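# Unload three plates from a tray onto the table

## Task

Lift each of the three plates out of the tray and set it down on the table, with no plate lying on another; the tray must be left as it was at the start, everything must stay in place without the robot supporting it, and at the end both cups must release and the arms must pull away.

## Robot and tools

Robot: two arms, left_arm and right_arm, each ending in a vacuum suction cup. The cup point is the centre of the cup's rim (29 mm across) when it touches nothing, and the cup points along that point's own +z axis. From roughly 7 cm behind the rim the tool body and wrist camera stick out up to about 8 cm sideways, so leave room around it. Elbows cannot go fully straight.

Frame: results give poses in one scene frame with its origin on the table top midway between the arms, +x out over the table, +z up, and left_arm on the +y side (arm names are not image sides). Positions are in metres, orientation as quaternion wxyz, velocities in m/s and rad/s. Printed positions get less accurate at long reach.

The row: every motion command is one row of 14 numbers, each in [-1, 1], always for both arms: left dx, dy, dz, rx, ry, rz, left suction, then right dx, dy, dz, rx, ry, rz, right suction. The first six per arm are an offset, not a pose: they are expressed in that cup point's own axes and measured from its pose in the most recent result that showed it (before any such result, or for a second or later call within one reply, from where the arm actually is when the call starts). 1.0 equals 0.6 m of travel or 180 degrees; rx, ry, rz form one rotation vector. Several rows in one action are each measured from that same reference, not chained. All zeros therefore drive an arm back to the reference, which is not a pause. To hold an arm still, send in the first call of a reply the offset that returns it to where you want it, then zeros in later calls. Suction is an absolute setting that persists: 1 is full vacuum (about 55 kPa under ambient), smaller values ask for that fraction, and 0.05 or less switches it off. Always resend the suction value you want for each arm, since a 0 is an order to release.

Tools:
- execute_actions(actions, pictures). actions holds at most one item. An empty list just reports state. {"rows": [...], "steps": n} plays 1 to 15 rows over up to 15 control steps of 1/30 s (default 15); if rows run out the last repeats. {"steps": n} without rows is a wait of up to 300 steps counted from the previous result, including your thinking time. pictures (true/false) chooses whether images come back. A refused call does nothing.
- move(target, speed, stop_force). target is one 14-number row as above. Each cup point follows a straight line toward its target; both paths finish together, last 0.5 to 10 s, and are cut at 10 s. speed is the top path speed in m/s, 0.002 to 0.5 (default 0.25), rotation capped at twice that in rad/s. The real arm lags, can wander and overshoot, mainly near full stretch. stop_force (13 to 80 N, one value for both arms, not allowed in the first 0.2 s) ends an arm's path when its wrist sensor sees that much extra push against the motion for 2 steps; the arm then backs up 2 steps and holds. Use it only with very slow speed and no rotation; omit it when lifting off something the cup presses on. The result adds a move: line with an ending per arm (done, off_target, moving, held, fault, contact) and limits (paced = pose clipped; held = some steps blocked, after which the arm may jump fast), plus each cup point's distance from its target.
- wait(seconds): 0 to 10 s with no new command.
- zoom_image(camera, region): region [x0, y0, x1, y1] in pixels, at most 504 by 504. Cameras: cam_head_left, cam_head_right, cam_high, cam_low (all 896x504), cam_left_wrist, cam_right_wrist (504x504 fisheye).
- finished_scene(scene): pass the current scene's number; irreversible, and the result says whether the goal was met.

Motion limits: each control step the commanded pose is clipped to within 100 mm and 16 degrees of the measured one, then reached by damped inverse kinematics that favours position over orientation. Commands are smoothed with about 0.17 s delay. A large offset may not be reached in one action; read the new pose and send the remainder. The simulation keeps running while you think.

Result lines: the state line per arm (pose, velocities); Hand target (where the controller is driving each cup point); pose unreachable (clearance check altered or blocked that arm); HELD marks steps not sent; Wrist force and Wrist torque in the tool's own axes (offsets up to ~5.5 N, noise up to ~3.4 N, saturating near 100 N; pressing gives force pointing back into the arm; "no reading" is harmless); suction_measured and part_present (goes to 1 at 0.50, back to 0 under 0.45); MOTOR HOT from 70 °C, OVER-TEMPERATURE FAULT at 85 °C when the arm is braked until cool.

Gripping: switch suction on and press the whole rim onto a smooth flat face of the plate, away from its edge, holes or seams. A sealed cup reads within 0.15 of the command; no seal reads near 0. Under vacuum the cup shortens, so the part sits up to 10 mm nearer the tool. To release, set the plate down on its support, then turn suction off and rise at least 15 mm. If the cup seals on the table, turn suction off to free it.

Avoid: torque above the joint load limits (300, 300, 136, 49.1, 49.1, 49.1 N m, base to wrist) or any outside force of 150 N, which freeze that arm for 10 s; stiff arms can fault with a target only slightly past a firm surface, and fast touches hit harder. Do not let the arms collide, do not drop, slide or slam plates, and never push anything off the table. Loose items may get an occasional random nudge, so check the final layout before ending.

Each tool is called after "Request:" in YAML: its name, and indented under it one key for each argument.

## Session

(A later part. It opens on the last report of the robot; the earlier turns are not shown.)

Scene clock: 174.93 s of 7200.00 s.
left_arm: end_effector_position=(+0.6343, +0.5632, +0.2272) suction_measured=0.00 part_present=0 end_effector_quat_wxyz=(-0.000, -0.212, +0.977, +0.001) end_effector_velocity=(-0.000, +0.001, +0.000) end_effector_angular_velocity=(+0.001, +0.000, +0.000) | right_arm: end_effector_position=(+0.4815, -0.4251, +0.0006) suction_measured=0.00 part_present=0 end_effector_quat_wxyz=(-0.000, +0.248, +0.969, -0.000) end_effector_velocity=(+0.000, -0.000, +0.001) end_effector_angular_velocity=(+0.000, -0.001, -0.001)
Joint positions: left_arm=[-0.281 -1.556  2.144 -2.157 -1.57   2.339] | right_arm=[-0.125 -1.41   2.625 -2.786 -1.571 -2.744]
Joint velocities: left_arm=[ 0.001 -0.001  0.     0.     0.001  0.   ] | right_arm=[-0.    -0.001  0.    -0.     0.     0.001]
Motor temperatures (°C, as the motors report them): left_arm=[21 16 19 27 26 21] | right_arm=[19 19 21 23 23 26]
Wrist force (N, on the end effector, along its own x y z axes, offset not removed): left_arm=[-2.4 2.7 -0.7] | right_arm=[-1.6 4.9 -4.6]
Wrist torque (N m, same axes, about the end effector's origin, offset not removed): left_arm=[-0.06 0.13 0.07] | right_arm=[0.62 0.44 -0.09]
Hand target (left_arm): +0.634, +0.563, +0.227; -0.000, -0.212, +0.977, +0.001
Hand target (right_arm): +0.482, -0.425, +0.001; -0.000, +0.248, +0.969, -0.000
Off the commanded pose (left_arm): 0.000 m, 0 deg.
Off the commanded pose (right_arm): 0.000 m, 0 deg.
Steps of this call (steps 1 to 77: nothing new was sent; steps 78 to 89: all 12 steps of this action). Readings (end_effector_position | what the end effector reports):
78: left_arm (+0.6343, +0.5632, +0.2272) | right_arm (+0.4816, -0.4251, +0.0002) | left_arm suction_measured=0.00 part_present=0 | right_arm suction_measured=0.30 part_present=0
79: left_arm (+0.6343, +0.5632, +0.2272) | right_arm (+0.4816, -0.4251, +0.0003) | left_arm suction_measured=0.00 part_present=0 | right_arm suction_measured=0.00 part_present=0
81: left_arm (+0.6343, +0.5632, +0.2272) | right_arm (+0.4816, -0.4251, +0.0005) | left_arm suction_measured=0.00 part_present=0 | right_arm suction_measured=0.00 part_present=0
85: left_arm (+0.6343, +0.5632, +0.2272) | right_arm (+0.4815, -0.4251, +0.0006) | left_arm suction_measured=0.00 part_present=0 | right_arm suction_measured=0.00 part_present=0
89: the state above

Request:
move:
  target: [0,0,0,0,0,0,0, 0,0,-0.124,0,0,0,0]
  speed: 0.15

Request:
move:
  target: [0,0,0,0,0,0,0, 0.0467,0.4633,0,0,0,0,0]
  speed: 0.3

Request:
move:
  target: [0,0,0,0,0,0,0, 0,0,0.075,0,0,0,0]
  speed: 0.12

Scene clock: 181.23 s of 7200.00 s.
left_arm: end_effector_position=(+0.6343, +0.5632, +0.2272) suction_measured=0.00 part_present=0 end_effector_quat_wxyz=(-0.000, -0.212, +0.977, +0.001) end_effector_velocity=(-0.000, -0.001, -0.000) end_effector_angular_velocity=(-0.000, +0.000, -0.001) | right_arm: end_effector_position=(+0.4815, -0.4251, +0.0748) suction_measured=0.00 part_present=0 end_effector_quat_wxyz=(+0.000, +0.248, +0.969, -0.000) end_effector_velocity=(-0.000, -0.001, +0.002) end_effector_angular_velocity=(-0.000, +0.002, -0.001)
Joint positions: left_arm=[-0.281 -1.556  2.144 -2.157 -1.57   2.339] | right_arm=[-0.125 -1.619  2.581 -2.533 -1.571 -2.744]
Joint velocities: left_arm=[-0.001  0.     0.    -0.    -0.    -0.   ] | right_arm=[-0.001 -0.006 -0.002  0.01  -0.    -0.   ]
Motor temperatures (°C, as the motors report them): left_arm=[21 16 19 27 26 21] | right_arm=[19 19 21 23 23 26]
Wrist force (N, on the end effector, along its own x y z axes, offset not removed): left_arm=[1.2 0.6 -0.5] | right_arm=[-1.2 -0.6 2.4]
Wrist torque (N m, same axes, about the end effector's origin, offset not removed): left_arm=[-0.28 -0.33 0.20] | right_arm=[-0.13 0.22 -0.09]
Hand target (left_arm): +0.634, +0.563, +0.227; -0.000, -0.212, +0.977, +0.001
Hand target (right_arm): +0.481, -0.425, +0.075; -0.000, +0.248, +0.969, -0.000
Off the commanded pose (left_arm): 0.000 m, 0 deg.
Off the commanded pose (right_arm): 0.000 m, 0 deg.
After step 90, 2.30 s passed at rest.
move: done

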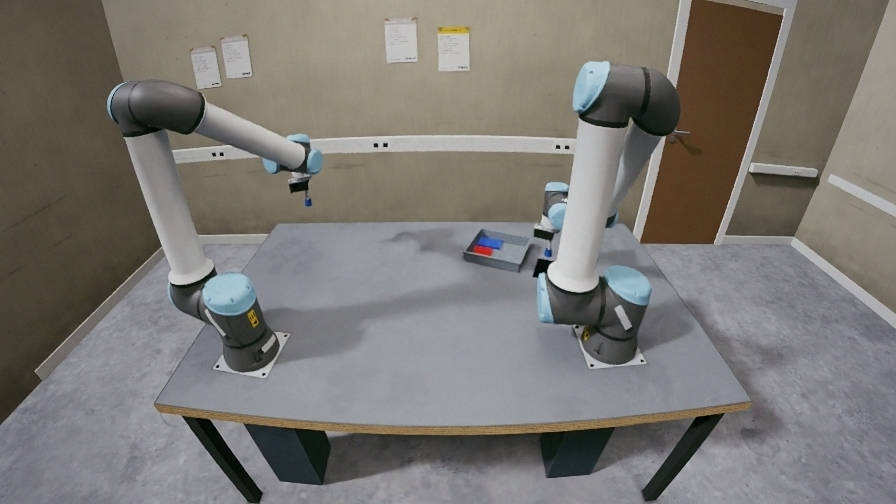

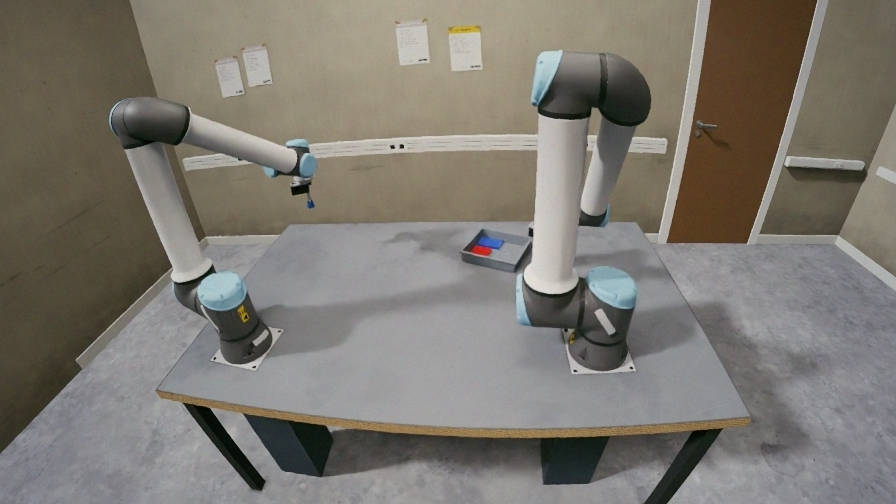

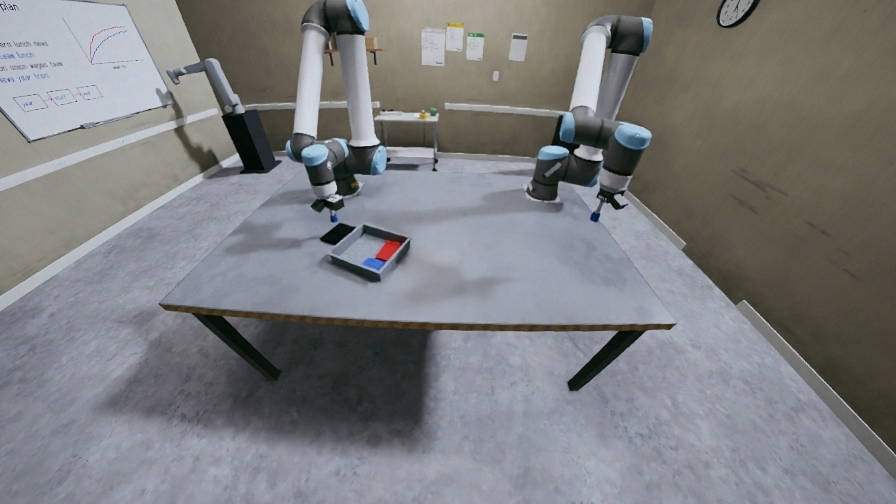

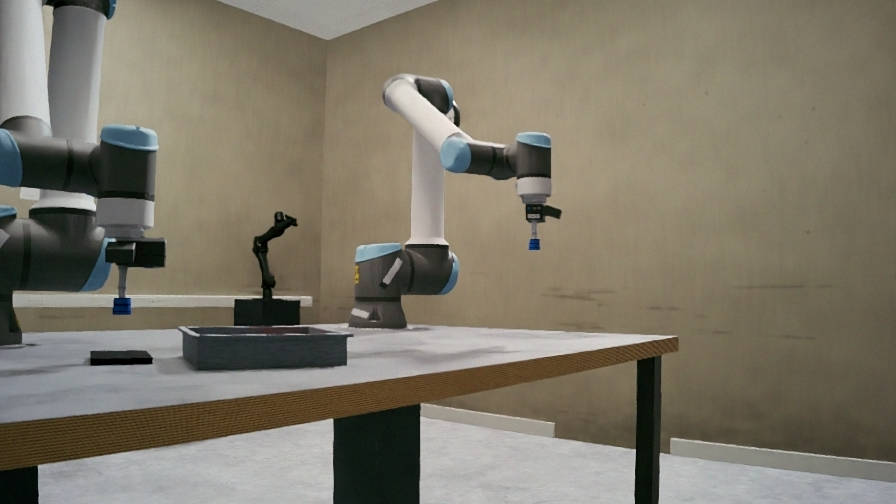

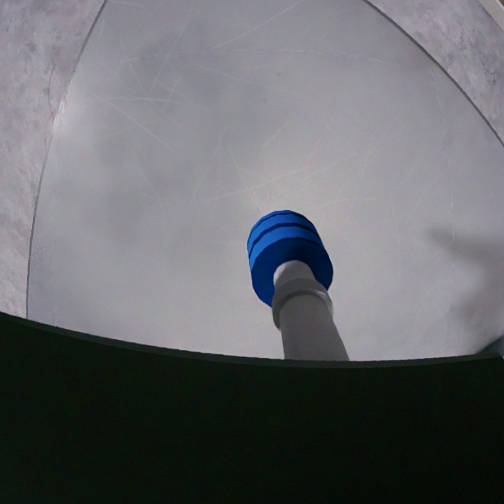

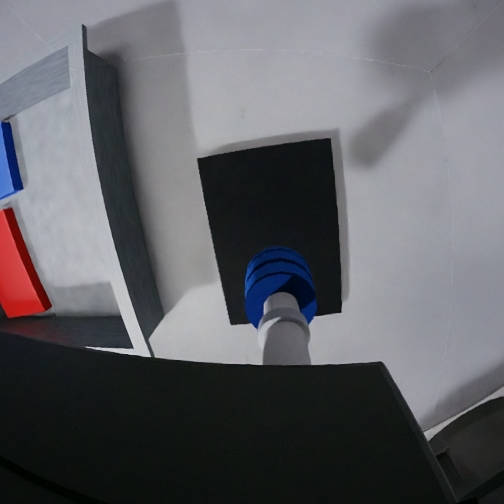

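Scene clock: 182.80 s of 7200.00 s.
left_arm: end_effector_position=(+0.6343, +0.5632, +0.2272) suction_measured=0.00 part_present=0 end_effector_quat_wxyz=(-0.000, -0.212, +0.977, +0.001) end_effector_velocity=(+0.000, +0.000, +0.001) end_effector_angular_velocity=(+0.000, -0.001, -0.000) | right_arm: end_effector_position=(+0.5908, -0.1682, +0.0750) suction_measured=0.00 part_present=0 end_effector_quat_wxyz=(+0.000, +0.248, +0.969, -0.000) end_effector_velocity=(+0.002, +0.002, +0.001) end_effector_angular_velocity=(+0.003, -0.002, -0.000)
Joint positions: left_arm=[-0.281 -1.556  2.144 -2.157 -1.57   2.339] | right_arm=[ 0.334 -1.296  2.193 -2.467 -1.571 -2.284]
Joint velocities: left_arm=[ 0.    -0.001 -0.     0.     0.001  0.001] | right_arm=[ 0.002  0.001 -0.004 -0.     0.002  0.002]
Motor temperatures (°C, as the motors report them): left_arm=[21 16 19 27 26 21] | right_arm=[19 19 21 23 23 26]
Wrist force (N, on the end effector, along its own x y z axes, offset not removed): left_arm=[1.2 3.9 -0.3] | right_arm=[-5.0 -0.3 2.4]
Wrist torque (N m, same axes, about the end effector's origin, offset not removed): left_arm=[0.11 -0.36 0.15] | right_arm=[-0.06 0.91 -0.19]
Hand target (left_arm): +0.634, +0.563, +0.227; -0.000, -0.212, +0.977, +0.001
Hand target (right_arm): +0.591, -0.168, +0.075; +0.000, +0.248, +0.969, -0.000
Off the commanded pose (left_arm): 0.000 m, 0 deg.
Off the commanded pose (right_arm): 0.000 m, 0 deg.
move: done

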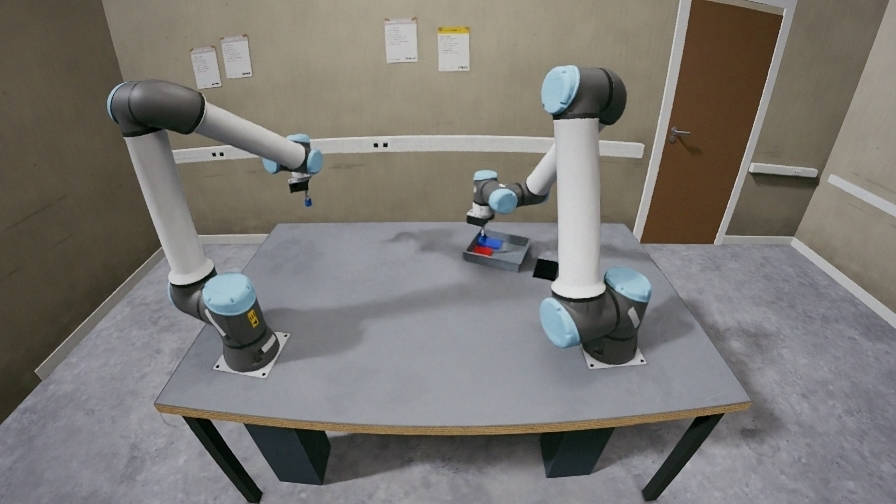

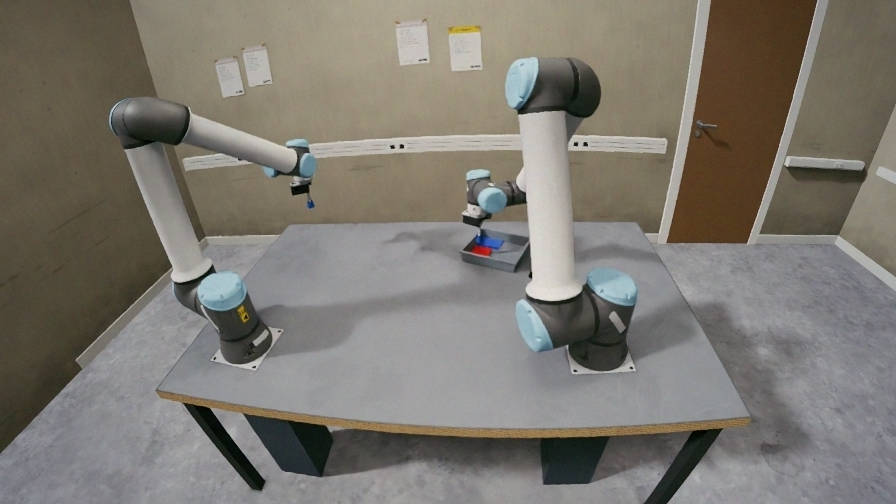

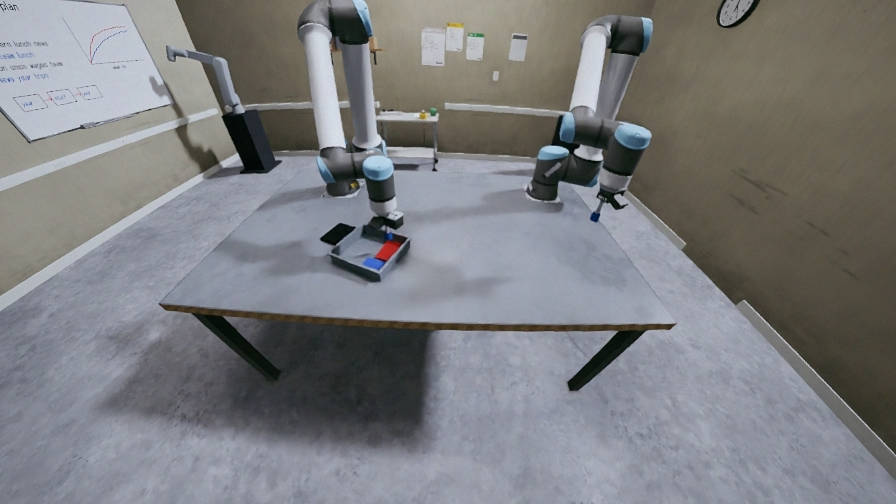

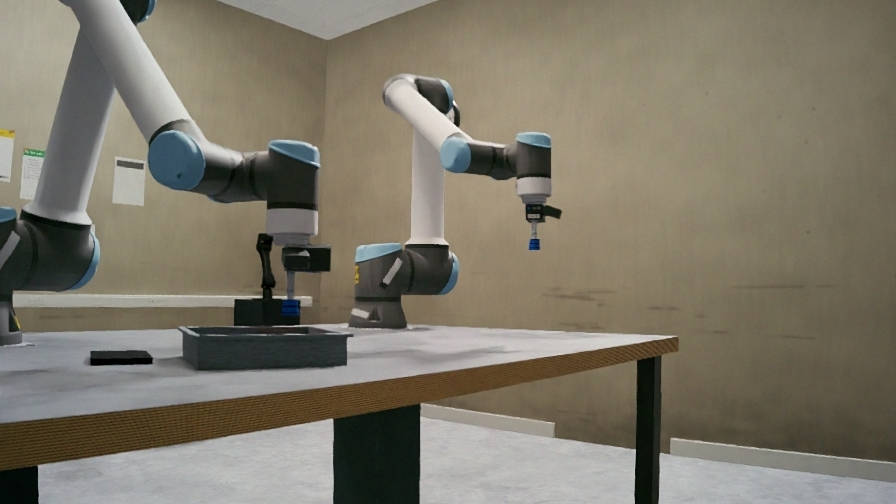

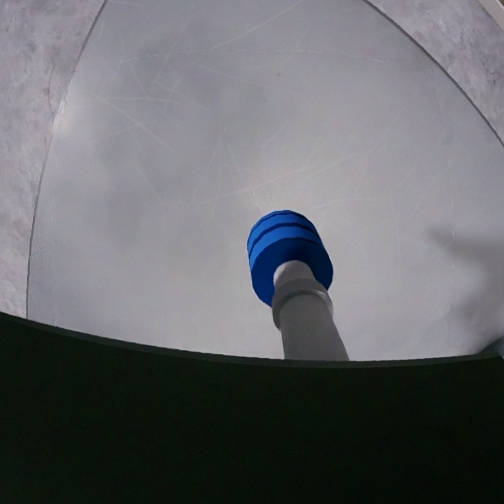

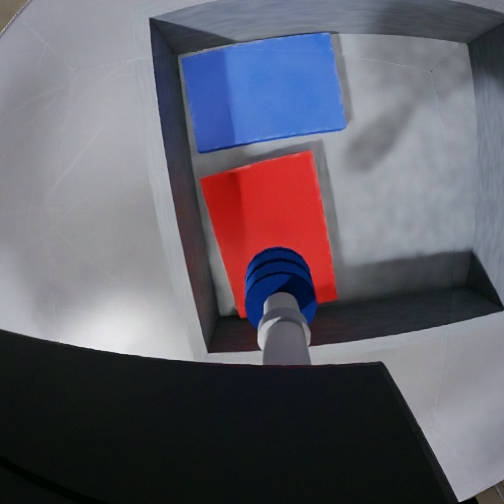

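Scene clock: 183.70 s of 7200.00 s.
left_arm: end_effector_position=(+0.6343, +0.5632, +0.2272) suction_measured=0.00 part_present=0 end_effector_quat_wxyz=(-0.000, -0.212, +0.977, +0.001) end_effector_velocity=(-0.000, +0.001, -0.000) end_effector_angular_velocity=(-0.000, +0.001, +0.001) | right_arm: end_effector_position=(+0.5908, -0.1682, +0.0301) suction_measured=0.00 part_present=0 end_effector_quat_wxyz=(+0.000, +0.248, +0.969, -0.000) end_effector_velocity=(-0.001, +0.000, -0.002) end_effector_angular_velocity=(-0.000, +0.002, +0.002)
Joint positions: left_arm=[-0.281 -1.556  2.144 -2.157 -1.57   2.339] | right_arm=[ 0.334 -1.223  2.212 -2.56  -1.571 -2.284]
Joint velocities: left_arm=[ 0.001  0.     0.001 -0.    -0.001  0.   ] | right_arm=[ 0.001  0.003  0.001 -0.003  0.001 -0.001]
Motor temperatures (°C, as the motors report them): left_arm=[21 16 19 27 26 21] | right_arm=[19 19 21 23 23 26]
Wrist force (N, on the end effector, along its own x y z axes, offset not removed): left_arm=[-0.3 2.6 -1.8] | right_arm=[-6.4 1.6 2.3]
Wrist torque (N m, same axes, about the end effector's origin, offset not removed): left_arm=[-0.08 -0.05 0.13] | right_arm=[0.26 0.97 -0.03]
Hand target (left_arm): +0.634, +0.563, +0.227; -0.000, -0.212, +0.977, +0.001
Hand target (right_arm): +0.591, -0.168, +0.030; +0.000, +0.248, +0.969, -0.000
Off the commanded pose (left_arm): 0.000 m, 0 deg.
Off the commanded pose (right_arm): 0.000 m, 0 deg.
move: done

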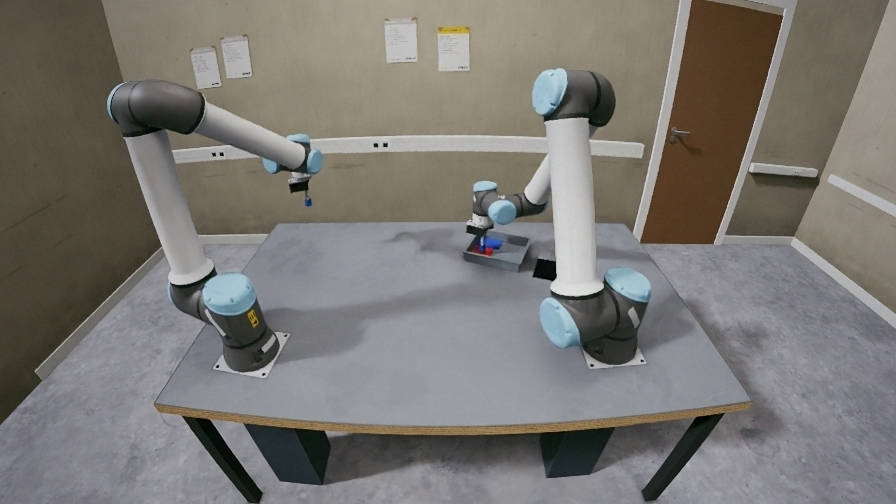

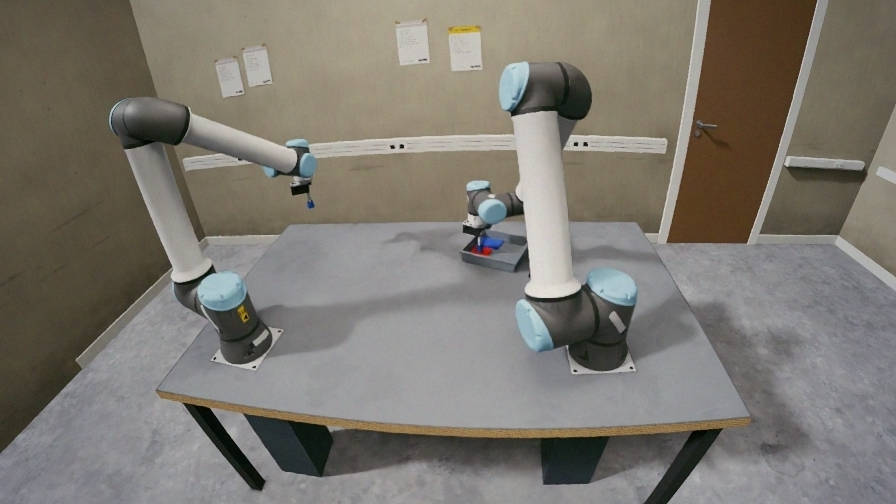

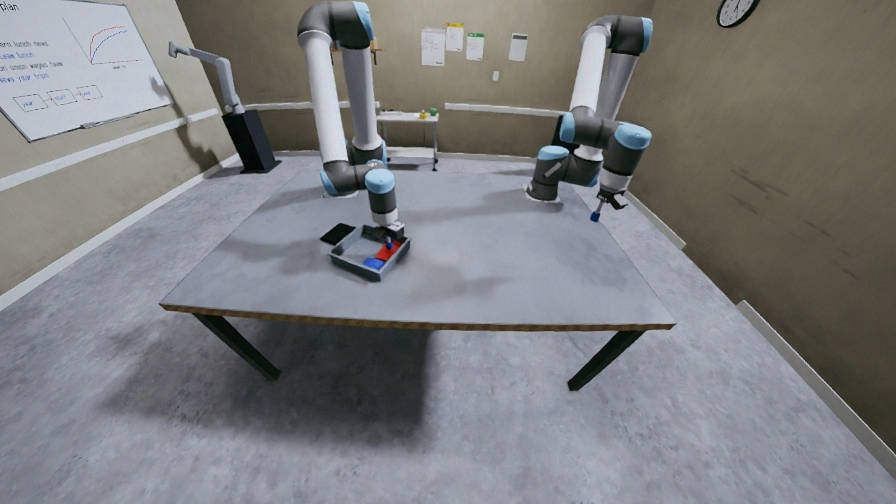

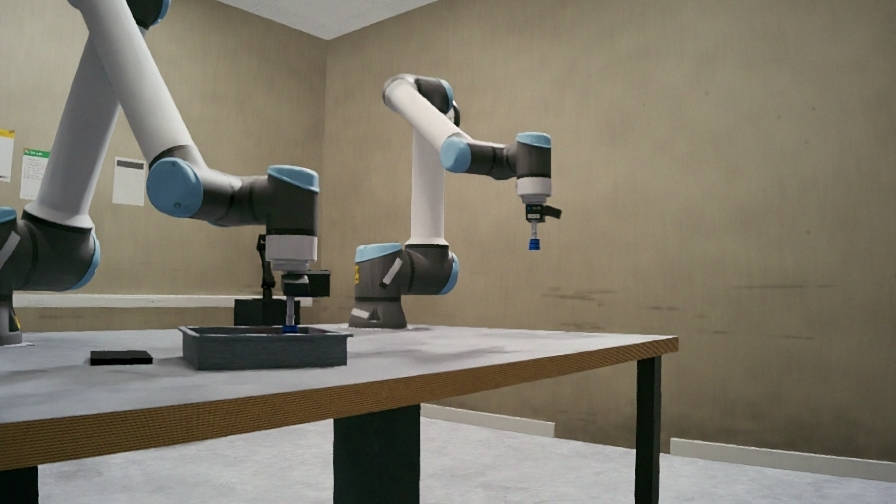

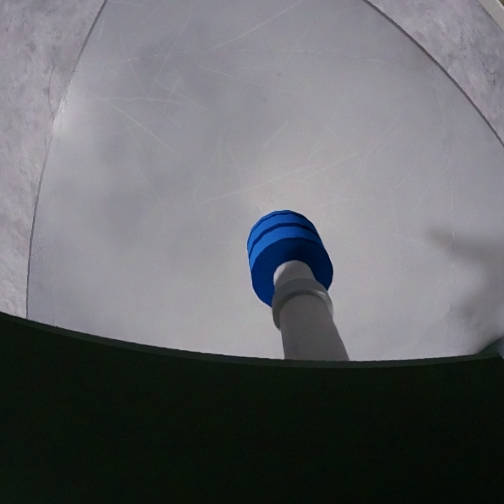

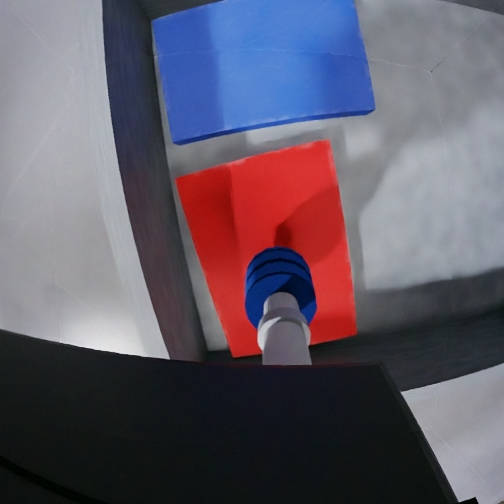

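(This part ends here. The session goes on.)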